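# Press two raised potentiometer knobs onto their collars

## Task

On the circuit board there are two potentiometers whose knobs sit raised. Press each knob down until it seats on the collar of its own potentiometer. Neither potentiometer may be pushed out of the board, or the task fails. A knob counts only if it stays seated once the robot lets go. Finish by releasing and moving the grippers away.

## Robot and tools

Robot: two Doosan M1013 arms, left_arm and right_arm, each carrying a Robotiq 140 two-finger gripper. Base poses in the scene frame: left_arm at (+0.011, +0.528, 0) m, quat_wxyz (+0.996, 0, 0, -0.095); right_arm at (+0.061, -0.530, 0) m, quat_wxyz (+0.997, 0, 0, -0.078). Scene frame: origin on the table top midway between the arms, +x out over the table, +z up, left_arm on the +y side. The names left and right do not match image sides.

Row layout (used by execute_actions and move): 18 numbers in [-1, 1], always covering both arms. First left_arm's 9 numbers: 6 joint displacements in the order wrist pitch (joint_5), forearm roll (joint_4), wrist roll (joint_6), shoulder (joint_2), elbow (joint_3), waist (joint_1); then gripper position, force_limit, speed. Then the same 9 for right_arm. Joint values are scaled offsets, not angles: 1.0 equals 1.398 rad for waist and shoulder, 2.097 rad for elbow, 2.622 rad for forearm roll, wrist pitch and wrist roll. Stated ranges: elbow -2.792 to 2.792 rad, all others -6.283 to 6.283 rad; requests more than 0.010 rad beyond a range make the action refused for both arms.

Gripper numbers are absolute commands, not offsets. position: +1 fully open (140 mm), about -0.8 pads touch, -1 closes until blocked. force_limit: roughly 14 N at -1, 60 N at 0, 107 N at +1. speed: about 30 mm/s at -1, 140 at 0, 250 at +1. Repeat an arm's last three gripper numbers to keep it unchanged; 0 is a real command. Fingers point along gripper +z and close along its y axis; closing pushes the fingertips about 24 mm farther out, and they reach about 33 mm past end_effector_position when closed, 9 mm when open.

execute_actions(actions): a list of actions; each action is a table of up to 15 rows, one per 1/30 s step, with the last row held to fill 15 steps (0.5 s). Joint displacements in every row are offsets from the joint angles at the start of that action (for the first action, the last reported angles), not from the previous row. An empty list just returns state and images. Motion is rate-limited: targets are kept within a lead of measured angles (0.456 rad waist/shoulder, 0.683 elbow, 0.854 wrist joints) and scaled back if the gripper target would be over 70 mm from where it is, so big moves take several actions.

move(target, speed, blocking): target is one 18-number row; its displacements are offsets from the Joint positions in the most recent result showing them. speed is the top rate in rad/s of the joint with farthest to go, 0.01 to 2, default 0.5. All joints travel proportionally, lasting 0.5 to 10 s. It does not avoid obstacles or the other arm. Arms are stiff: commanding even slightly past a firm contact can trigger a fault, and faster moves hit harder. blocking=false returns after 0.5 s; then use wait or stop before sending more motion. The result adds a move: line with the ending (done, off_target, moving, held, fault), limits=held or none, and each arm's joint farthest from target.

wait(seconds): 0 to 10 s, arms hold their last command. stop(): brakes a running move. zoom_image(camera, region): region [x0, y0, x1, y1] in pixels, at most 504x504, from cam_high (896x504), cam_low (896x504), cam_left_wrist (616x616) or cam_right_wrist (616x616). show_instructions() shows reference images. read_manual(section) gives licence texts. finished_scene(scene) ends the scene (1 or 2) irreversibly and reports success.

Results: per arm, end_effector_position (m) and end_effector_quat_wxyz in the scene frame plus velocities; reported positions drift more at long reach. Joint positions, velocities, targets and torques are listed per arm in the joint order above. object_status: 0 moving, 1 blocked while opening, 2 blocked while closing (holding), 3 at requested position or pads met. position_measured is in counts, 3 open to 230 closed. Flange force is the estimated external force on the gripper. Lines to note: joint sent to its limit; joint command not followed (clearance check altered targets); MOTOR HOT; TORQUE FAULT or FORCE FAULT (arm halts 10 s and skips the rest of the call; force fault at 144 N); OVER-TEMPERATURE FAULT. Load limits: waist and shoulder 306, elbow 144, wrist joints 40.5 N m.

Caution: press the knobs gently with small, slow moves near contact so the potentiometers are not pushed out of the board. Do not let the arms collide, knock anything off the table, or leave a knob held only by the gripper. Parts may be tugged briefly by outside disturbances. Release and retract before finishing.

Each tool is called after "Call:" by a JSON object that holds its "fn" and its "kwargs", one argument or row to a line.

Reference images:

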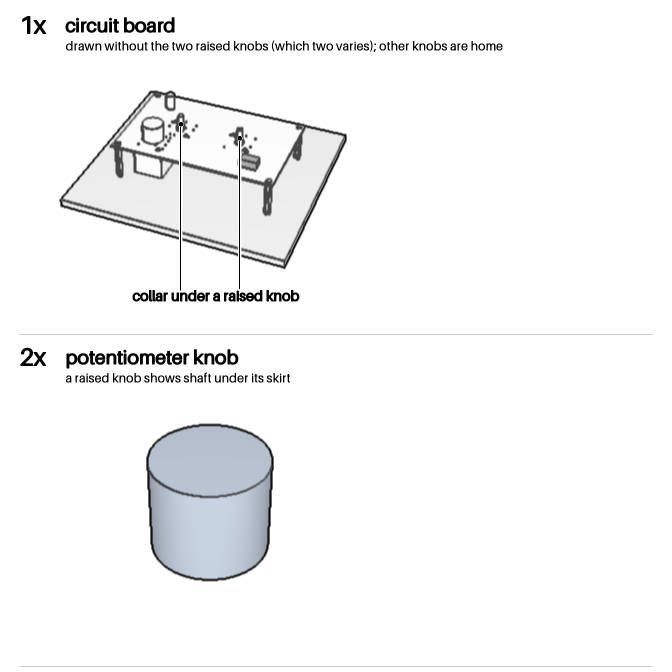

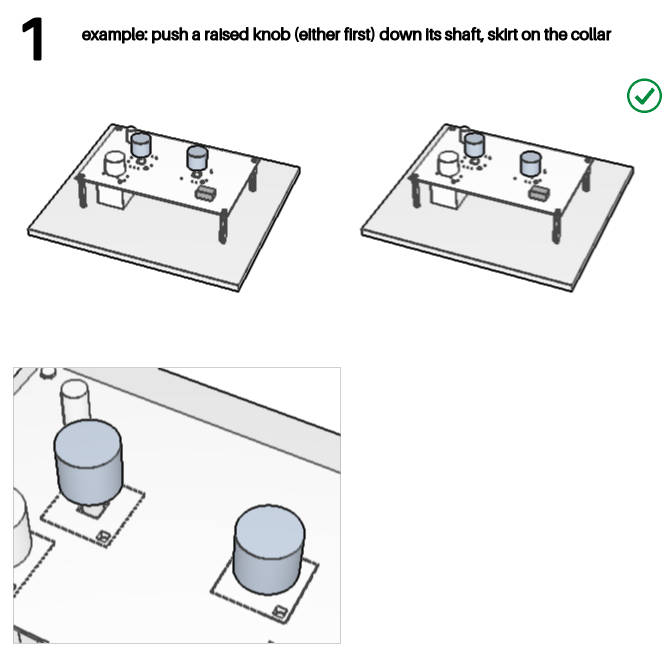

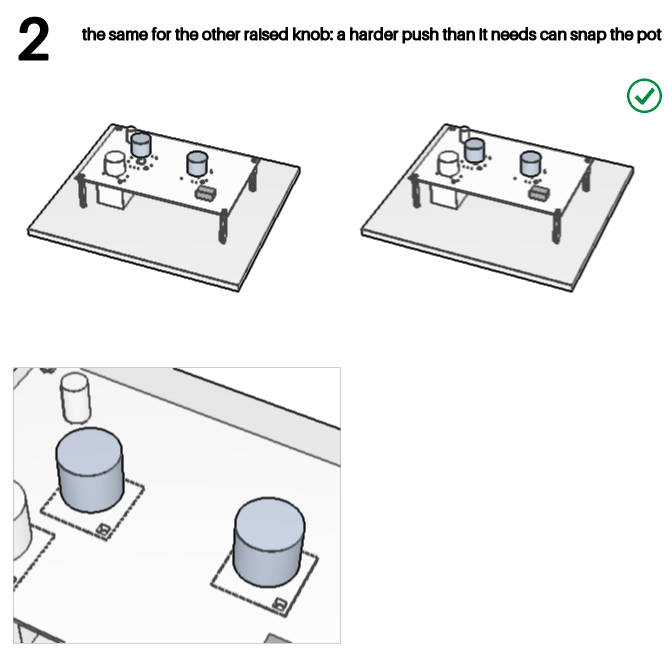

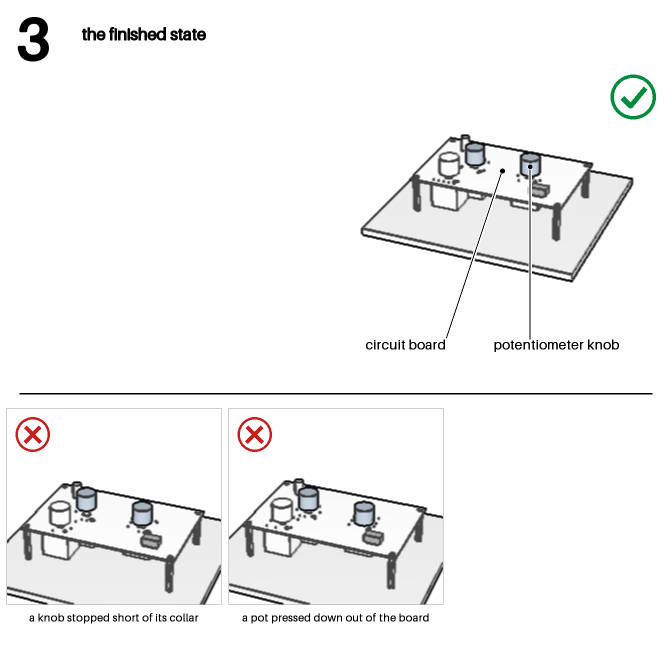

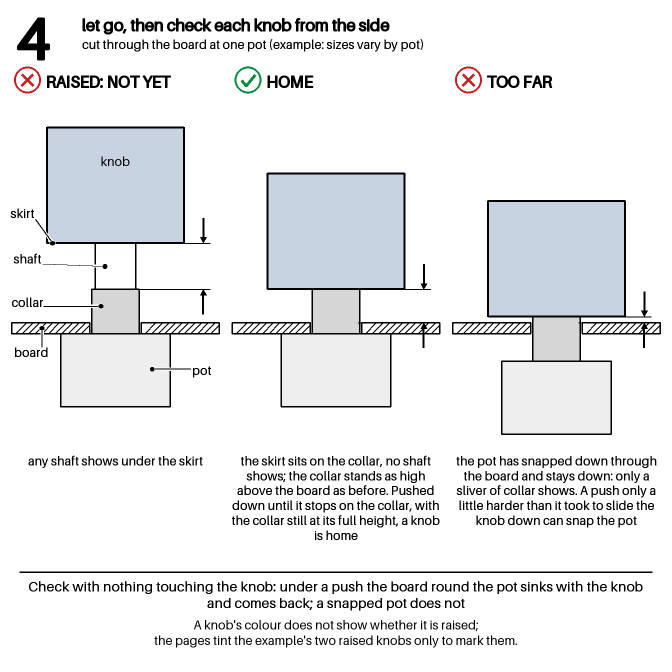

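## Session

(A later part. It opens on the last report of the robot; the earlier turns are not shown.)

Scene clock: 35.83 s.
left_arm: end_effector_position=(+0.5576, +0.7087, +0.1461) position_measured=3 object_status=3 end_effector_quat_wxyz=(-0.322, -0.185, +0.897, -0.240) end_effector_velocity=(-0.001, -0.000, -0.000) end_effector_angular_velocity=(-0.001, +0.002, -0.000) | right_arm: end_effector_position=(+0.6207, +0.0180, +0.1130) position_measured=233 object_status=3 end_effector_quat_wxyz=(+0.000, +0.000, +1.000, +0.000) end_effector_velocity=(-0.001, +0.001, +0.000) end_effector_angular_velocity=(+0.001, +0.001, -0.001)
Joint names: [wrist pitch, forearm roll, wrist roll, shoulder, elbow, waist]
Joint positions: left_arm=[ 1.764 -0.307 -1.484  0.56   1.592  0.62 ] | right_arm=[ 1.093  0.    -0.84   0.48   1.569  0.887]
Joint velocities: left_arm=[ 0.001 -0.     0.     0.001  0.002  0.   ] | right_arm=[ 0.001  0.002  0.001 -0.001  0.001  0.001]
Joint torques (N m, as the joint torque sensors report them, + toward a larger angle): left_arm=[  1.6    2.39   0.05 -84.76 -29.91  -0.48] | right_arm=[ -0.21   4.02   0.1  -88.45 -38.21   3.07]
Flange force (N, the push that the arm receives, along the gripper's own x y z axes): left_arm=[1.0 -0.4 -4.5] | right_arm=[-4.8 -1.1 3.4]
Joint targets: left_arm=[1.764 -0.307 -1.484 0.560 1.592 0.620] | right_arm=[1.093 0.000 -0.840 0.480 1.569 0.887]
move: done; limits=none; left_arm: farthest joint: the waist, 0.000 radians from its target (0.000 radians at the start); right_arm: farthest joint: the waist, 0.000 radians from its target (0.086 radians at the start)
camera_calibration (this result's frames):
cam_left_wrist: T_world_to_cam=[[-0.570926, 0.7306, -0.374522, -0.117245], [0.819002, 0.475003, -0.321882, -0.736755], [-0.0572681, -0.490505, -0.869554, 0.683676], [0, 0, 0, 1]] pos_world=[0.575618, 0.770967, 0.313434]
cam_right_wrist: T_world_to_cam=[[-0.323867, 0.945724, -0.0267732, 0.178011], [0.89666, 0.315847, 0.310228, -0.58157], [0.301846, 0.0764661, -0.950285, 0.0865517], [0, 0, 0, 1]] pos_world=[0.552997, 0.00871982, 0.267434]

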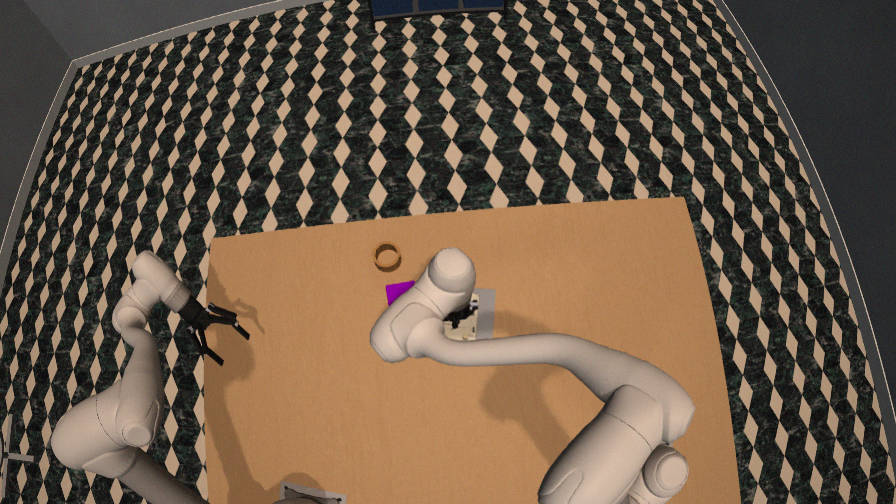

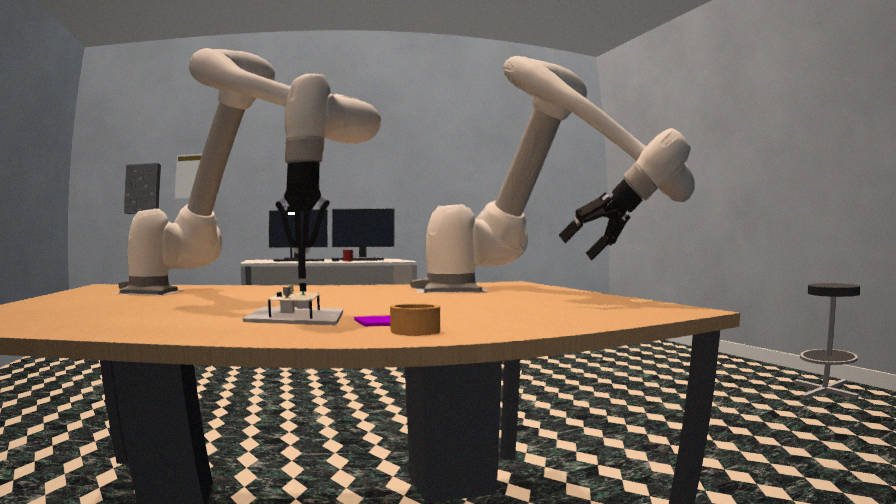

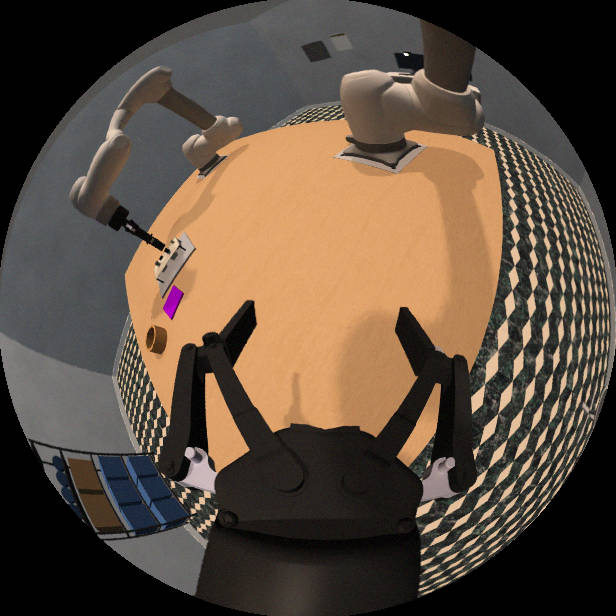

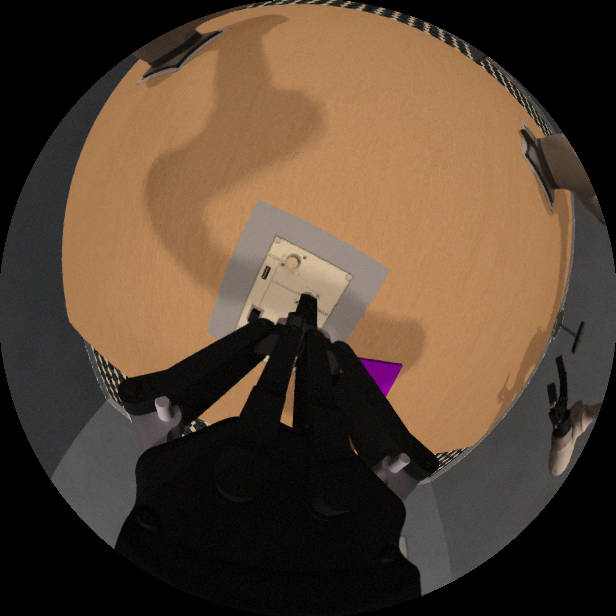

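Call:
{"fn": "move", "kwargs": {
  "target": [0,0,0,0,0,0,1,0,0, -0.009378,0,0,0.008231,0.006242,0,-1,0,0],
  "speed": 0.012
}}

Call:
{"fn": "zoom_image", "kwargs": {
  "camera": "cam_low",
  "region": [285, 270, 325, 300]
}}

Scene clock: 38.60 s.
left_arm: end_effector_position=(+0.5576, +0.7087, +0.1461) position_measured=3 object_status=3 end_effector_quat_wxyz=(-0.322, -0.185, +0.897, -0.240) end_effector_velocity=(+0.000, +0.000, -0.000) end_effector_angular_velocity=(+0.000, -0.001, +0.000) | right_arm: end_effector_position=(+0.6206, +0.0179, +0.0976) position_measured=233 object_status=3 end_effector_quat_wxyz=(+0.000, +0.000, +1.000, +0.000) end_effector_velocity=(-0.000, +0.000, -0.001) end_effector_angular_velocity=(+0.001, +0.000, -0.000)
Joint names: [wrist pitch, forearm roll, wrist roll, shoulder, elbow, waist]
Joint positions: left_arm=[ 1.764 -0.307 -1.484  0.56   1.592  0.62 ] | right_arm=[ 1.068  0.    -0.84   0.491  1.582  0.887]
Joint velocities: left_arm=[-0.001  0.     0.     0.    -0.     0.   ] | right_arm=[-0.002  0.001 -0.     0.     0.001 -0.   ]
Joint torques (N m, as the joint torque sensors report them, + toward a larger angle): left_arm=[  1.64   2.33   0.05 -83.85 -29.28  -0.91] | right_arm=[ -0.22   4.14   0.13 -71.48 -29.04   1.82]
Flange force (N, the push that the arm receives, along the gripper's own x y z axes): left_arm=[1.8 -0.3 -5.7] | right_arm=[0.2 -3.7 -17.3]
Joint targets: left_arm=[1.764 -0.307 -1.484 0.560 1.592 0.620] | right_arm=[1.068 0.000 -0.840 0.491 1.582 0.887]
move: done; limits=none; left_arm: farthest joint: the waist, 0.000 radians from its target (0.000 radians at the start); right_arm: farthest joint: the waist, 0.000 radians from its target (0.000 radians at the start)
camera_calibration (this result's frames):
cam_left_wrist: T_world_to_cam=[[-0.570926, 0.7306, -0.374522, -0.117245], [0.819002, 0.475003, -0.321882, -0.736755], [-0.0572679, -0.490505, -0.869554, 0.683675], [0, 0, 0, 1]] pos_world=[0.575618, 0.770967, 0.313434]
cam_right_wrist: T_world_to_cam=[[-0.323934, 0.945701, -0.0267653, 0.177646], [0.896632, 0.315907, 0.310247, -0.57662], [0.301856, 0.076501, -0.950279, 0.0719596], [0, 0, 0, 1]] pos_world=[0.55284, 0.00865399, 0.252031]

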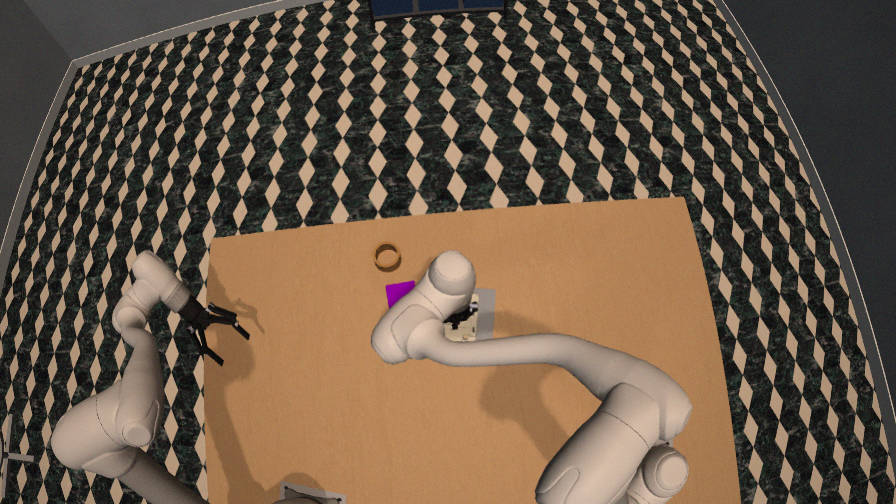

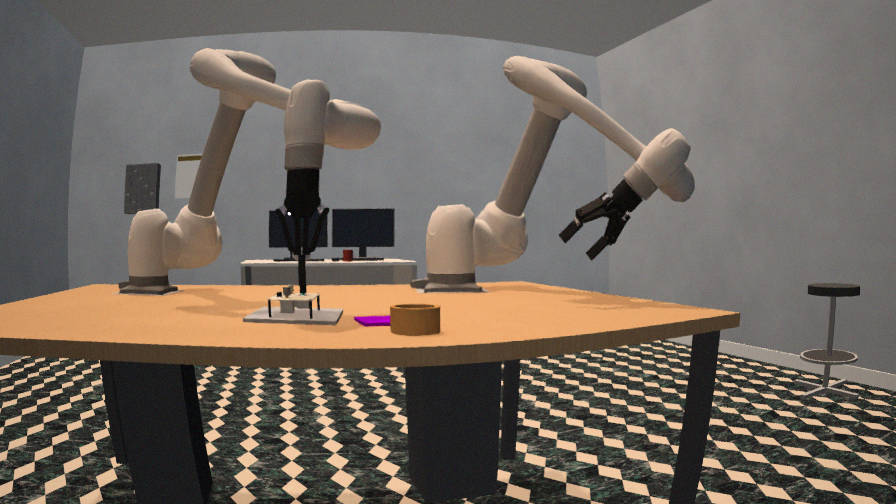

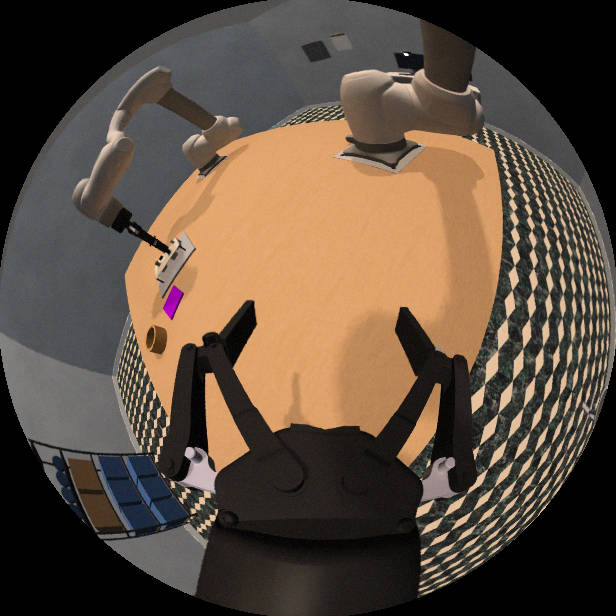

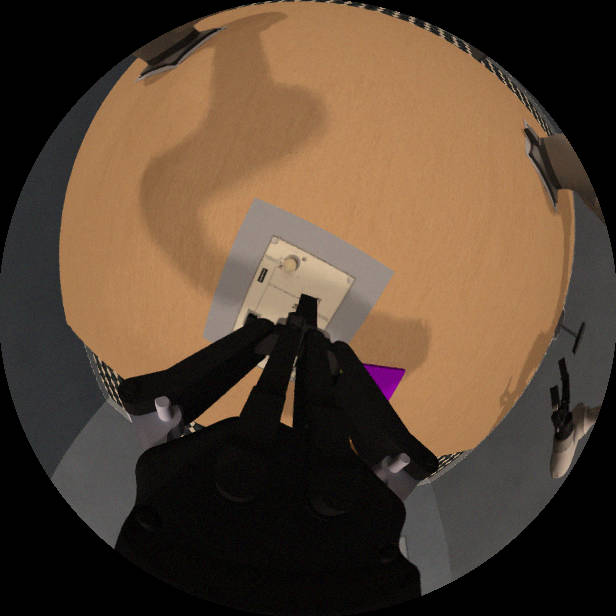

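Region (285, 270, 325, 300) of cam_low's 896x504 image, scaled by 12.600, with more detail than that image has; it fills the top 378 rows of this view, and the rest is white.

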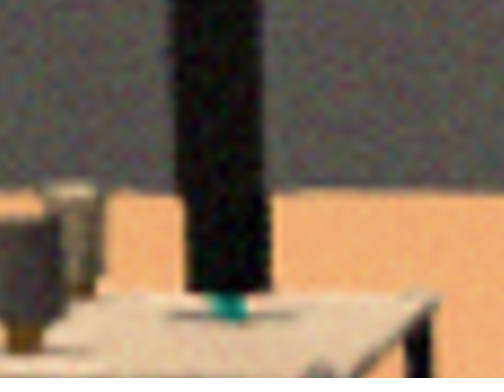

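Call:
{"fn": "move", "kwargs": {
  "target": [0,0,0,0,0,0,1,0,0, -0.000968,0,0,0.00085,0.000644,0,-1,0,0],
  "speed": 0.01
}}

Call:
{"fn": "zoom_image", "kwargs": {
  "camera": "cam_low",
  "region": [285, 270, 325, 300]
}}

Scene clock: 39.60 s.
left_arm: end_effector_position=(+0.5576, +0.7087, +0.1461) position_measured=3 object_status=3 end_effector_quat_wxyz=(-0.322, -0.185, +0.897, -0.240) end_effector_velocity=(+0.001, +0.000, +0.000) end_effector_angular_velocity=(+0.001, -0.002, +0.000) | right_arm: end_effector_position=(+0.6206, +0.0179, +0.0960) position_measured=233 object_status=3 end_effector_quat_wxyz=(+0.000, +0.000, +1.000, +0.000) end_effector_velocity=(+0.000, +0.000, -0.000) end_effector_angular_velocity=(+0.000, -0.000, -0.000)
Joint names: [wrist pitch, forearm roll, wrist roll, shoulder, elbow, waist]
Joint positions: left_arm=[ 1.764 -0.307 -1.484  0.56   1.592  0.62 ] | right_arm=[ 1.066  0.    -0.84   0.492  1.583  0.887]
Joint velocities: left_arm=[-0.001 -0.    -0.    -0.001 -0.001  0.   ] | right_arm=[-0.  0.  0.  0. -0.  0.]
Joint torques (N m, as the joint torque sensors report them, + toward a larger angle): left_arm=[  1.8    2.46  -0.03 -84.1  -30.05  -0.21] | right_arm=[ -0.32   3.89   0.08 -73.66 -28.21   2.56]
Flange force (N, the push that the arm receives, along the gripper's own x y z axes): left_arm=[2.6 -0.9 -4.0] | right_arm=[-3.9 -0.9 -16.2]
Joint targets: left_arm=[1.764 -0.307 -1.484 0.560 1.592 0.620] | right_arm=[1.066 0.000 -0.840 0.492 1.583 0.887]
move: done; limits=none; left_arm: farthest joint: the waist, 0.000 radians from its target (0.000 radians at the start); right_arm: farthest joint: the waist, 0.000 radians from its target (0.000 radians at the start)
camera_calibration (this result's frames):
cam_left_wrist: T_world_to_cam=[[-0.570926, 0.7306, -0.374522, -0.117245], [0.819002, 0.475003, -0.321882, -0.736755], [-0.0572679, -0.490505, -0.869554, 0.683675], [0, 0, 0, 1]] pos_world=[0.575618, 0.770967, 0.313434]
cam_right_wrist: T_world_to_cam=[[-0.323885, 0.945718, -0.0267651, 0.177626], [0.896649, 0.31586, 0.310247, -0.576129], [0.30186, 0.0764854, -0.950279, 0.070465], [0, 0, 0, 1]] pos_world=[0.552845, 0.00860303, 0.250458]

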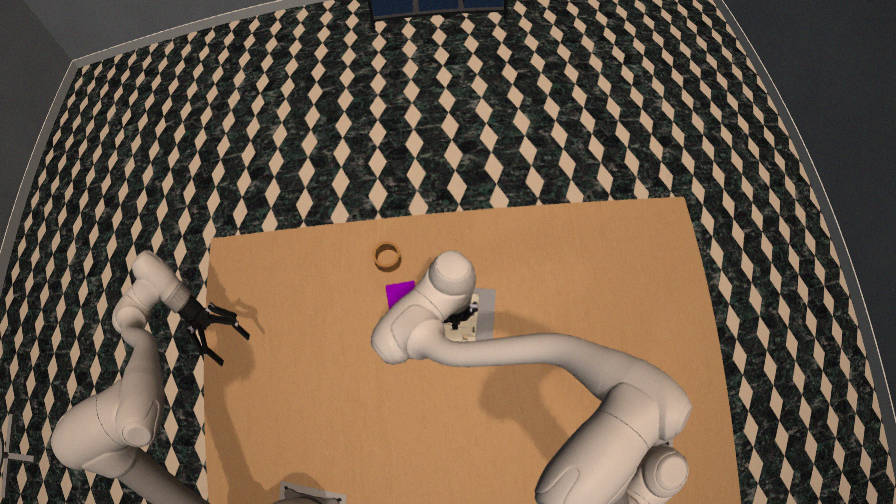

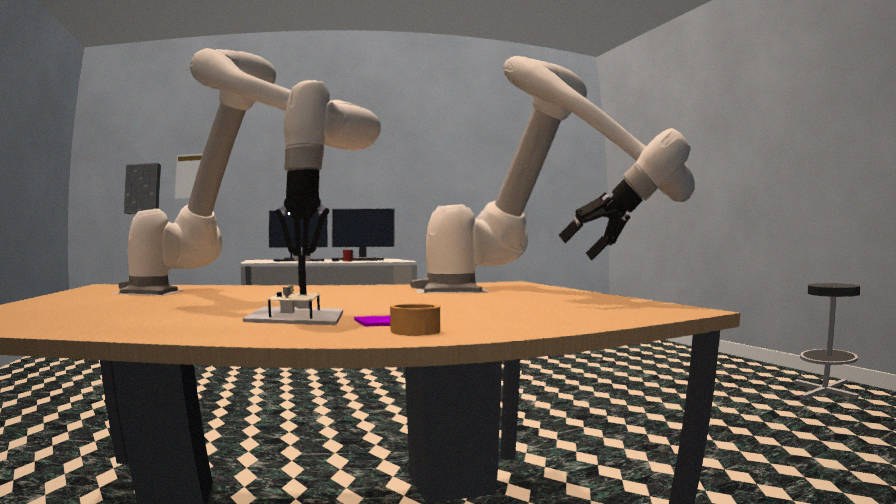

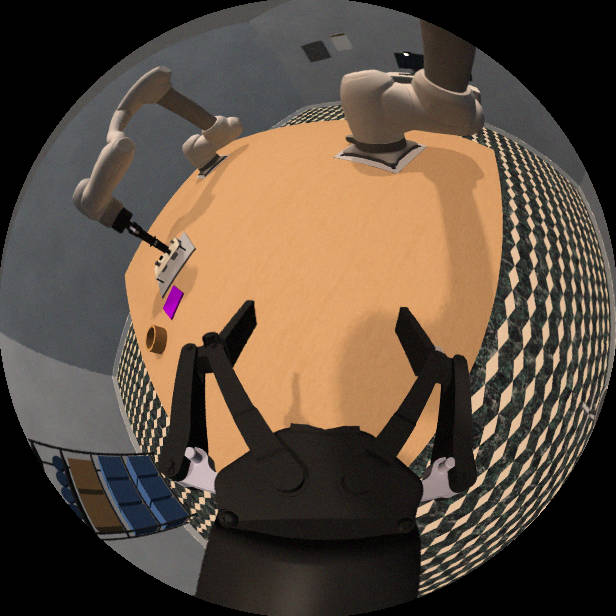

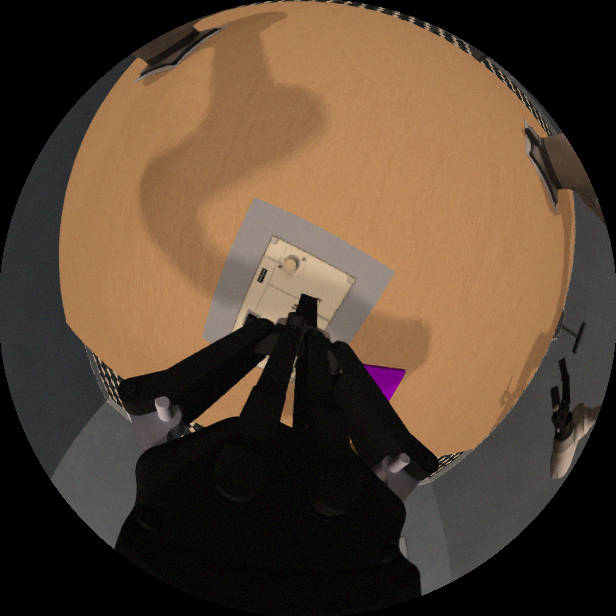

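Region (285, 270, 325, 300) of cam_low's 896x504 image, scaled by 12.600, with more detail than that image has; it fills the top 378 rows of this view, and the rest is white.

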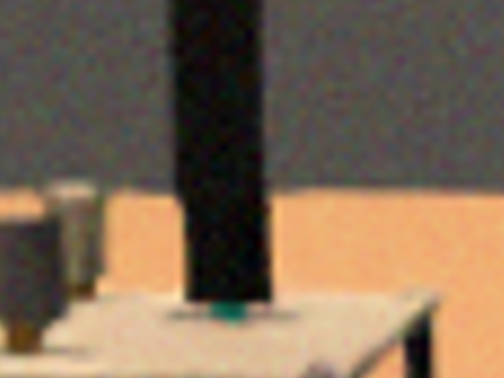

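Call:
{"fn": "move", "kwargs": {
  "target": [0,0,0,0,0,0,1,0,0, 0.003933,0,0,-0.003452,-0.002618,0,-1,0,0],
  "speed": 0.02
}}

Call:
{"fn": "zoom_image", "kwargs": {
  "camera": "cam_low",
  "region": [285, 270, 325, 300]
}}

Scene clock: 40.50 s.
left_arm: end_effector_position=(+0.5576, +0.7087, +0.1461) position_measured=3 object_status=3 end_effector_quat_wxyz=(-0.322, -0.185, +0.897, -0.240) end_effector_velocity=(-0.000, +0.000, +0.000) end_effector_angular_velocity=(-0.001, +0.000, -0.000) | right_arm: end_effector_position=(+0.6207, +0.0180, +0.1024) position_measured=233 object_status=3 end_effector_quat_wxyz=(+0.000, +0.000, +1.000, +0.000) end_effector_velocity=(-0.000, +0.000, +0.001) end_effector_angular_velocity=(+0.001, +0.000, -0.000)
Joint names: [wrist pitch, forearm roll, wrist roll, shoulder, elbow, waist]
Joint positions: left_arm=[ 1.764 -0.307 -1.484  0.56   1.592  0.62 ] | right_arm=[ 1.076  0.    -0.84   0.488  1.578  0.887]
Joint velocities: left_arm=[ 0. -0.  0. -0.  0.  0.] | right_arm=[ 0.002  0.001 -0.    -0.001 -0.001  0.   ]
Joint torques (N m, as the joint torque sensors report them, + toward a larger angle): left_arm=[  1.73   2.37   0.09 -84.7  -29.1   -0.07] | right_arm=[ -0.5    4.02   0.02 -89.3  -35.81   1.91]
Flange force (N, the push that the arm receives, along the gripper's own x y z axes): left_arm=[-0.2 -1.2 -5.7] | right_arm=[-7.5 4.0 1.7]
Joint targets: left_arm=[1.764 -0.307 -1.484 0.560 1.592 0.620] | right_arm=[1.076 0.000 -0.840 0.488 1.577 0.887]
move: done; limits=none; left_arm: farthest joint: the waist, 0.000 radians from its target (0.000 radians at the start); right_arm: farthest joint: the shoulder, 0.001 radians from its target (0.005 radians at the start)
camera_calibration (this result's frames):
cam_left_wrist: T_world_to_cam=[[-0.570926, 0.7306, -0.374523, -0.117245], [0.819002, 0.475003, -0.321882, -0.736755], [-0.0572678, -0.490505, -0.869554, 0.683675], [0, 0, 0, 1]] pos_world=[0.575618, 0.770967, 0.313434]
cam_right_wrist: T_world_to_cam=[[-0.323885, 0.945717, -0.0267794, 0.177755], [0.896657, 0.315868, 0.310214, -0.578206], [0.301834, 0.0764619, -0.950289, 0.0765113], [0, 0, 0, 1]] pos_world=[0.552931, 0.00868048, 0.256836]

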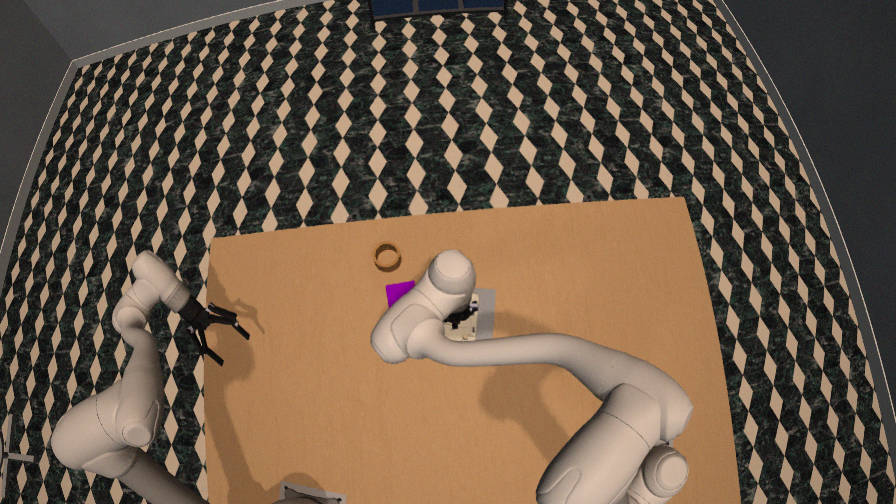

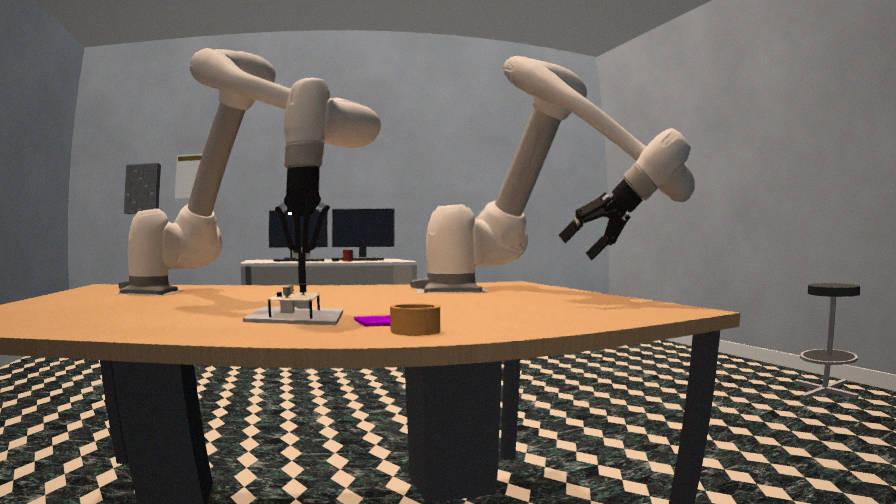

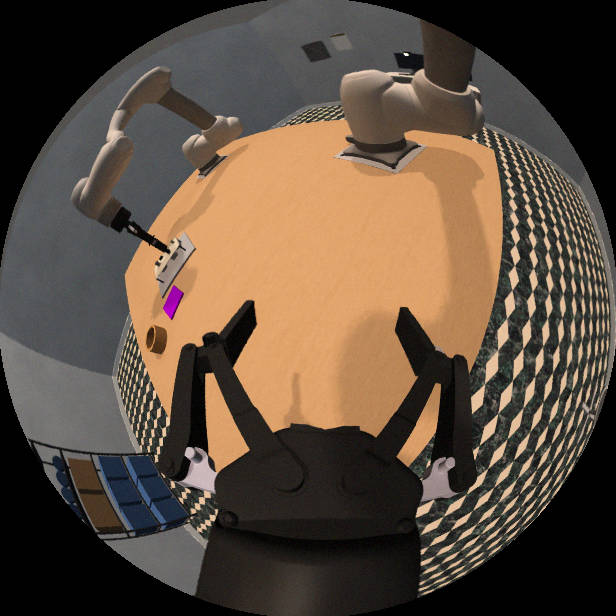

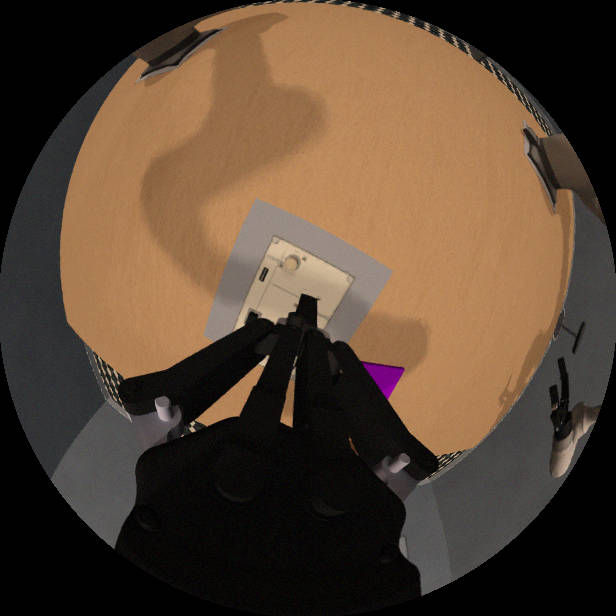

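Region (285, 270, 325, 300) of cam_low's 896x504 image, scaled by 12.600, with more detail than that image has; it fills the top 378 rows of this view, and the rest is white.

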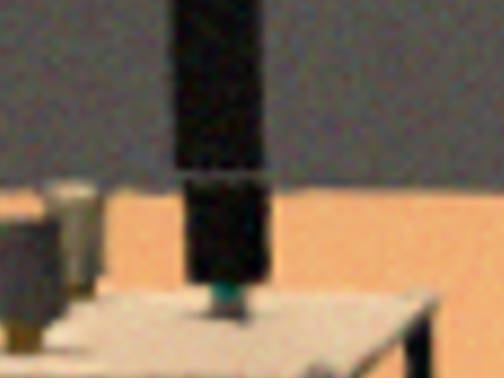

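Call:
{"fn": "move", "kwargs": {
  "target": [0,0,0,0,0,0,1,0,0, -0.005627,0,0,0.004938,0.003745,0,-1,0,0],
  "speed": 0.01
}}

Call:
{"fn": "zoom_image", "kwargs": {
  "camera": "cam_low",
  "region": [285, 270, 325, 300]
}}

Scene clock: 42.67 s.
left_arm: end_effector_position=(+0.5576, +0.7087, +0.1461) position_measured=3 object_status=3 end_effector_quat_wxyz=(-0.322, -0.185, +0.897, -0.240) end_effector_velocity=(+0.000, -0.000, +0.000) end_effector_angular_velocity=(-0.000, -0.001, -0.001) | right_arm: end_effector_position=(+0.6205, +0.0178, +0.0932) position_measured=233 object_status=3 end_effector_quat_wxyz=(+0.000, +0.000, +1.000, +0.000) end_effector_velocity=(-0.000, -0.000, -0.001) end_effector_angular_velocity=(-0.000, +0.000, -0.001)
Joint names: [wrist pitch, forearm roll, wrist roll, shoulder, elbow, waist]
Joint positions: left_arm=[ 1.764 -0.307 -1.484  0.56   1.592  0.62 ] | right_arm=[ 1.061  0.    -0.84   0.495  1.585  0.887]
Joint velocities: left_arm=[ 0.    -0.     0.    -0.    -0.    -0.001] | right_arm=[-0.001 -0.     0.001  0.001  0.001 -0.   ]
Joint torques (N m, as the joint torque sensors report them, + toward a larger angle): left_arm=[  1.68   2.49   0.01 -85.58 -29.59  -0.81] | right_arm=[  0.25   3.85  -0.19 -74.47 -27.05   2.05]
Flange force (N, the push that the arm receives, along the gripper's own x y z axes): left_arm=[-0.5 -0.4 -5.6] | right_arm=[-5.4 1.9 -15.7]
Joint targets: left_arm=[1.764 -0.307 -1.484 0.560 1.592 0.620] | right_arm=[1.061 0.000 -0.840 0.495 1.585 0.887]
move: done; limits=none; left_arm: farthest joint: the waist, 0.000 radians from its target (0.000 radians at the start); right_arm: farthest joint: the waist, 0.000 radians from its target (0.000 radians at the start)
camera_calibration (this result's frames):
cam_left_wrist: T_world_to_cam=[[-0.570926, 0.7306, -0.374522, -0.117245], [0.819002, 0.475003, -0.321882, -0.736755], [-0.0572679, -0.490505, -0.869554, 0.683675], [0, 0, 0, 1]] pos_world=[0.575618, 0.770967, 0.313434]
cam_right_wrist: T_world_to_cam=[[-0.323885, 0.945718, -0.0267688, 0.177579], [0.896651, 0.315862, 0.310239, -0.575191], [0.301853, 0.0764794, -0.950282, 0.0678105], [0, 0, 0, 1]] pos_world=[0.552792, 0.00855544, 0.247639]

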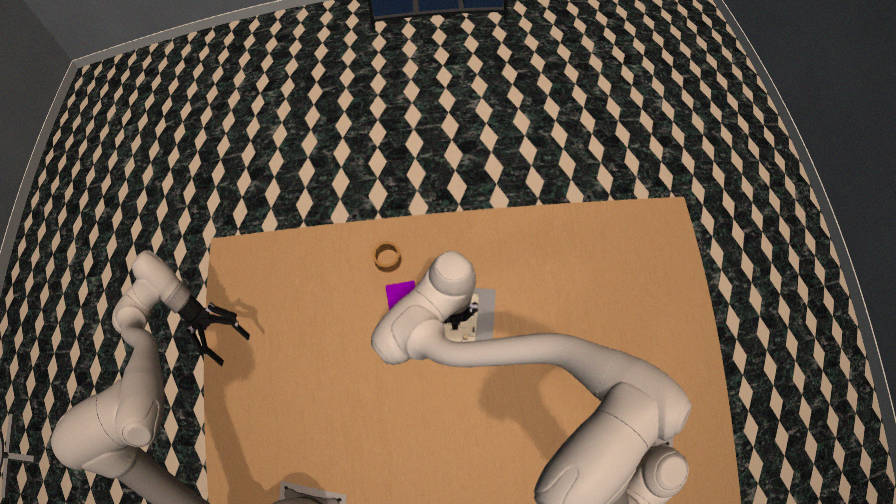

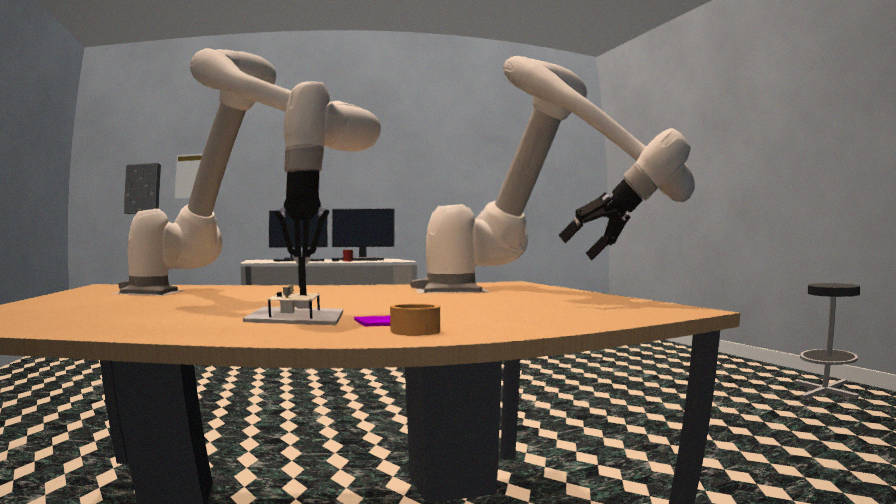

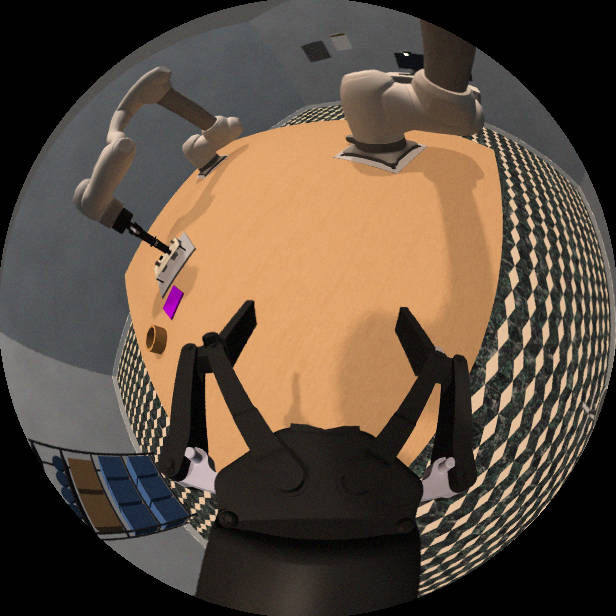

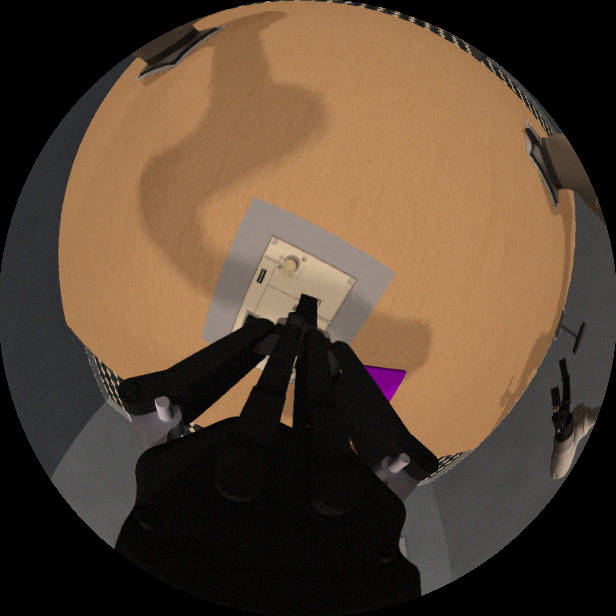

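Region (285, 270, 325, 300) of cam_low's 896x504 image, scaled by 12.600, with more detail than that image has; it fills the top 378 rows of this view, and the rest is white.

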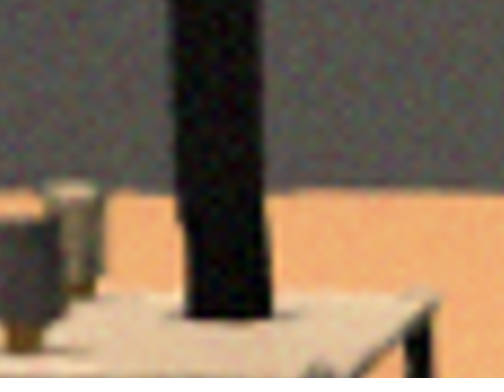

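Call:
{"fn": "move", "kwargs": {
  "target": [0,0,0,0,0,0,1,0,0, 0.003328,0,0,-0.00292,-0.002215,0,-1,0,0],
  "speed": 0.02
}}

Call:
{"fn": "zoom_image", "kwargs": {
  "camera": "cam_low",
  "region": [285, 270, 325, 300]
}}

Scene clock: 43.53 s.
left_arm: end_effector_position=(+0.5576, +0.7087, +0.1461) position_measured=3 object_status=3 end_effector_quat_wxyz=(-0.322, -0.185, +0.897, -0.240) end_effector_velocity=(-0.000, +0.000, +0.000) end_effector_angular_velocity=(+0.000, +0.000, +0.000) | right_arm: end_effector_position=(+0.6206, +0.0179, +0.0986) position_measured=233 object_status=3 end_effector_quat_wxyz=(+0.000, +0.000, +1.000, +0.000) end_effector_velocity=(+0.000, +0.000, +0.001) end_effector_angular_velocity=(-0.000, +0.000, +0.001)
Joint names: [wrist pitch, forearm roll, wrist roll, shoulder, elbow, waist]
Joint positions: left_arm=[ 1.764 -0.307 -1.484  0.56   1.592  0.62 ] | right_arm=[ 1.07   0.    -0.84   0.491  1.581  0.887]
Joint velocities: left_arm=[-0.  0. -0. -0.  0.  0.] | right_arm=[ 0.002 -0.    -0.001 -0.001 -0.001 -0.   ]
Joint torques (N m, as the joint torque sensors report them, + toward a larger angle): left_arm=[  1.74   2.32   0.01 -84.64 -29.58  -0.98] | right_arm=[ -0.03   3.89   0.23 -89.   -37.53   2.91]
Flange force (N, the push that the arm receives, along the gripper's own x y z axes): left_arm=[1.1 0.3 -5.3] | right_arm=[-4.9 -0.8 3.7]
Joint targets: left_arm=[1.764 -0.307 -1.484 0.560 1.592 0.620] | right_arm=[1.070 0.000 -0.840 0.491 1.581 0.887]
move: done; limits=none; left_arm: farthest joint: the waist, 0.000 radians from its target (0.000 radians at the start); right_arm: farthest joint: the waist, 0.000 radians from its target (0.000 radians at the start)
camera_calibration (this result's frames):
cam_left_wrist: T_world_to_cam=[[-0.570926, 0.7306, -0.374522, -0.117245], [0.819002, 0.475003, -0.321882, -0.736755], [-0.0572681, -0.490506, -0.869554, 0.683676], [0, 0, 0, 1]] pos_world=[0.575618, 0.770967, 0.313434]
cam_right_wrist: T_world_to_cam=[[-0.323887, 0.945716, -0.0267991, 0.177686], [0.896669, 0.315878, 0.31017, -0.576948], [0.301798, 0.0764301, -0.950303, 0.0729087], [0, 0, 0, 1]] pos_world=[0.552878, 0.00863214, 0.252999]

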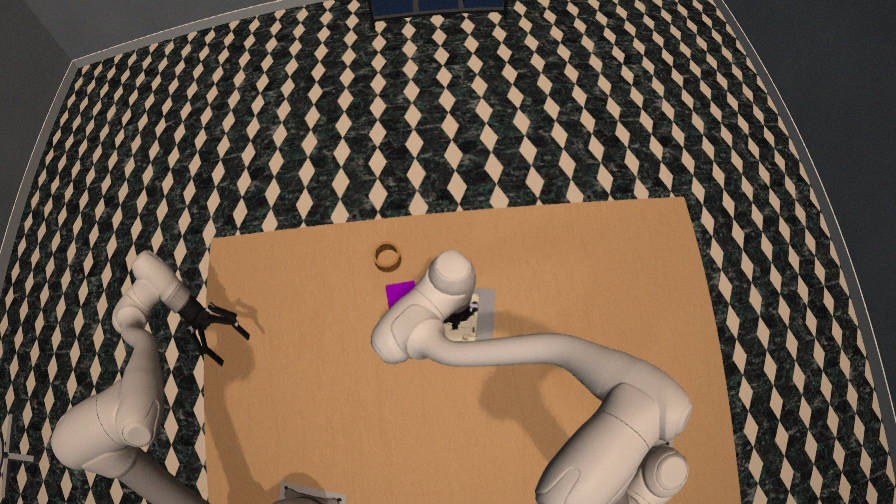

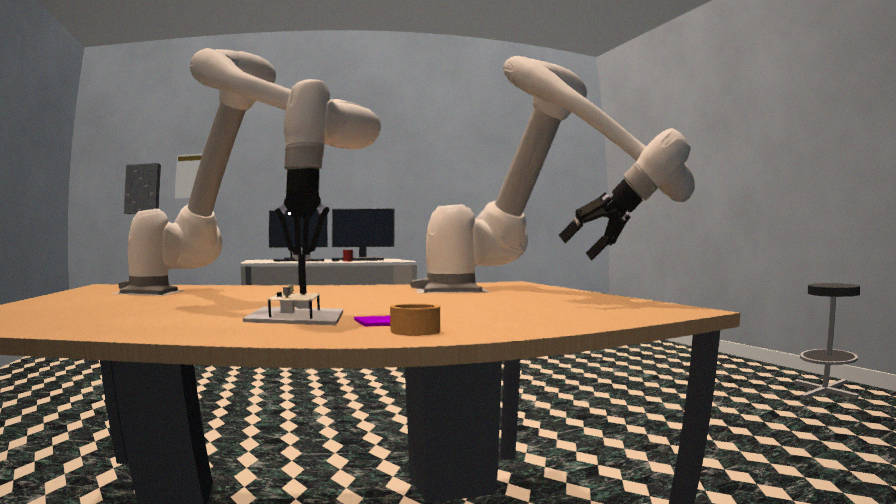

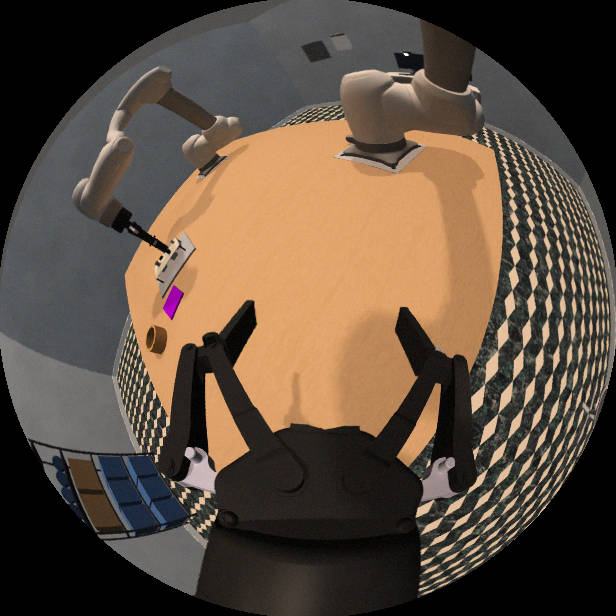

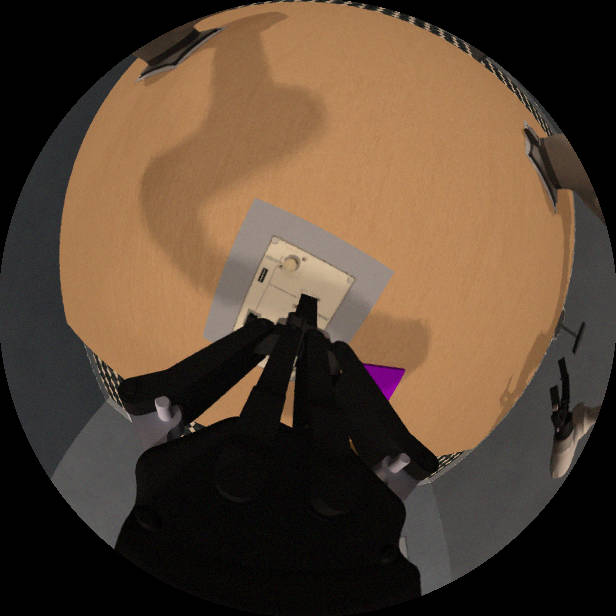

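Region (285, 270, 325, 300) of cam_low's 896x504 image, scaled by 12.600, with more detail than that image has; it fills the top 378 rows of this view, and the rest is white.

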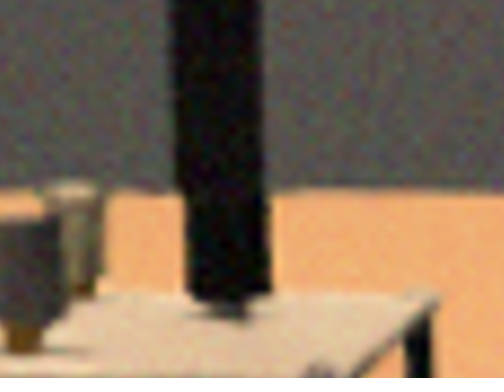

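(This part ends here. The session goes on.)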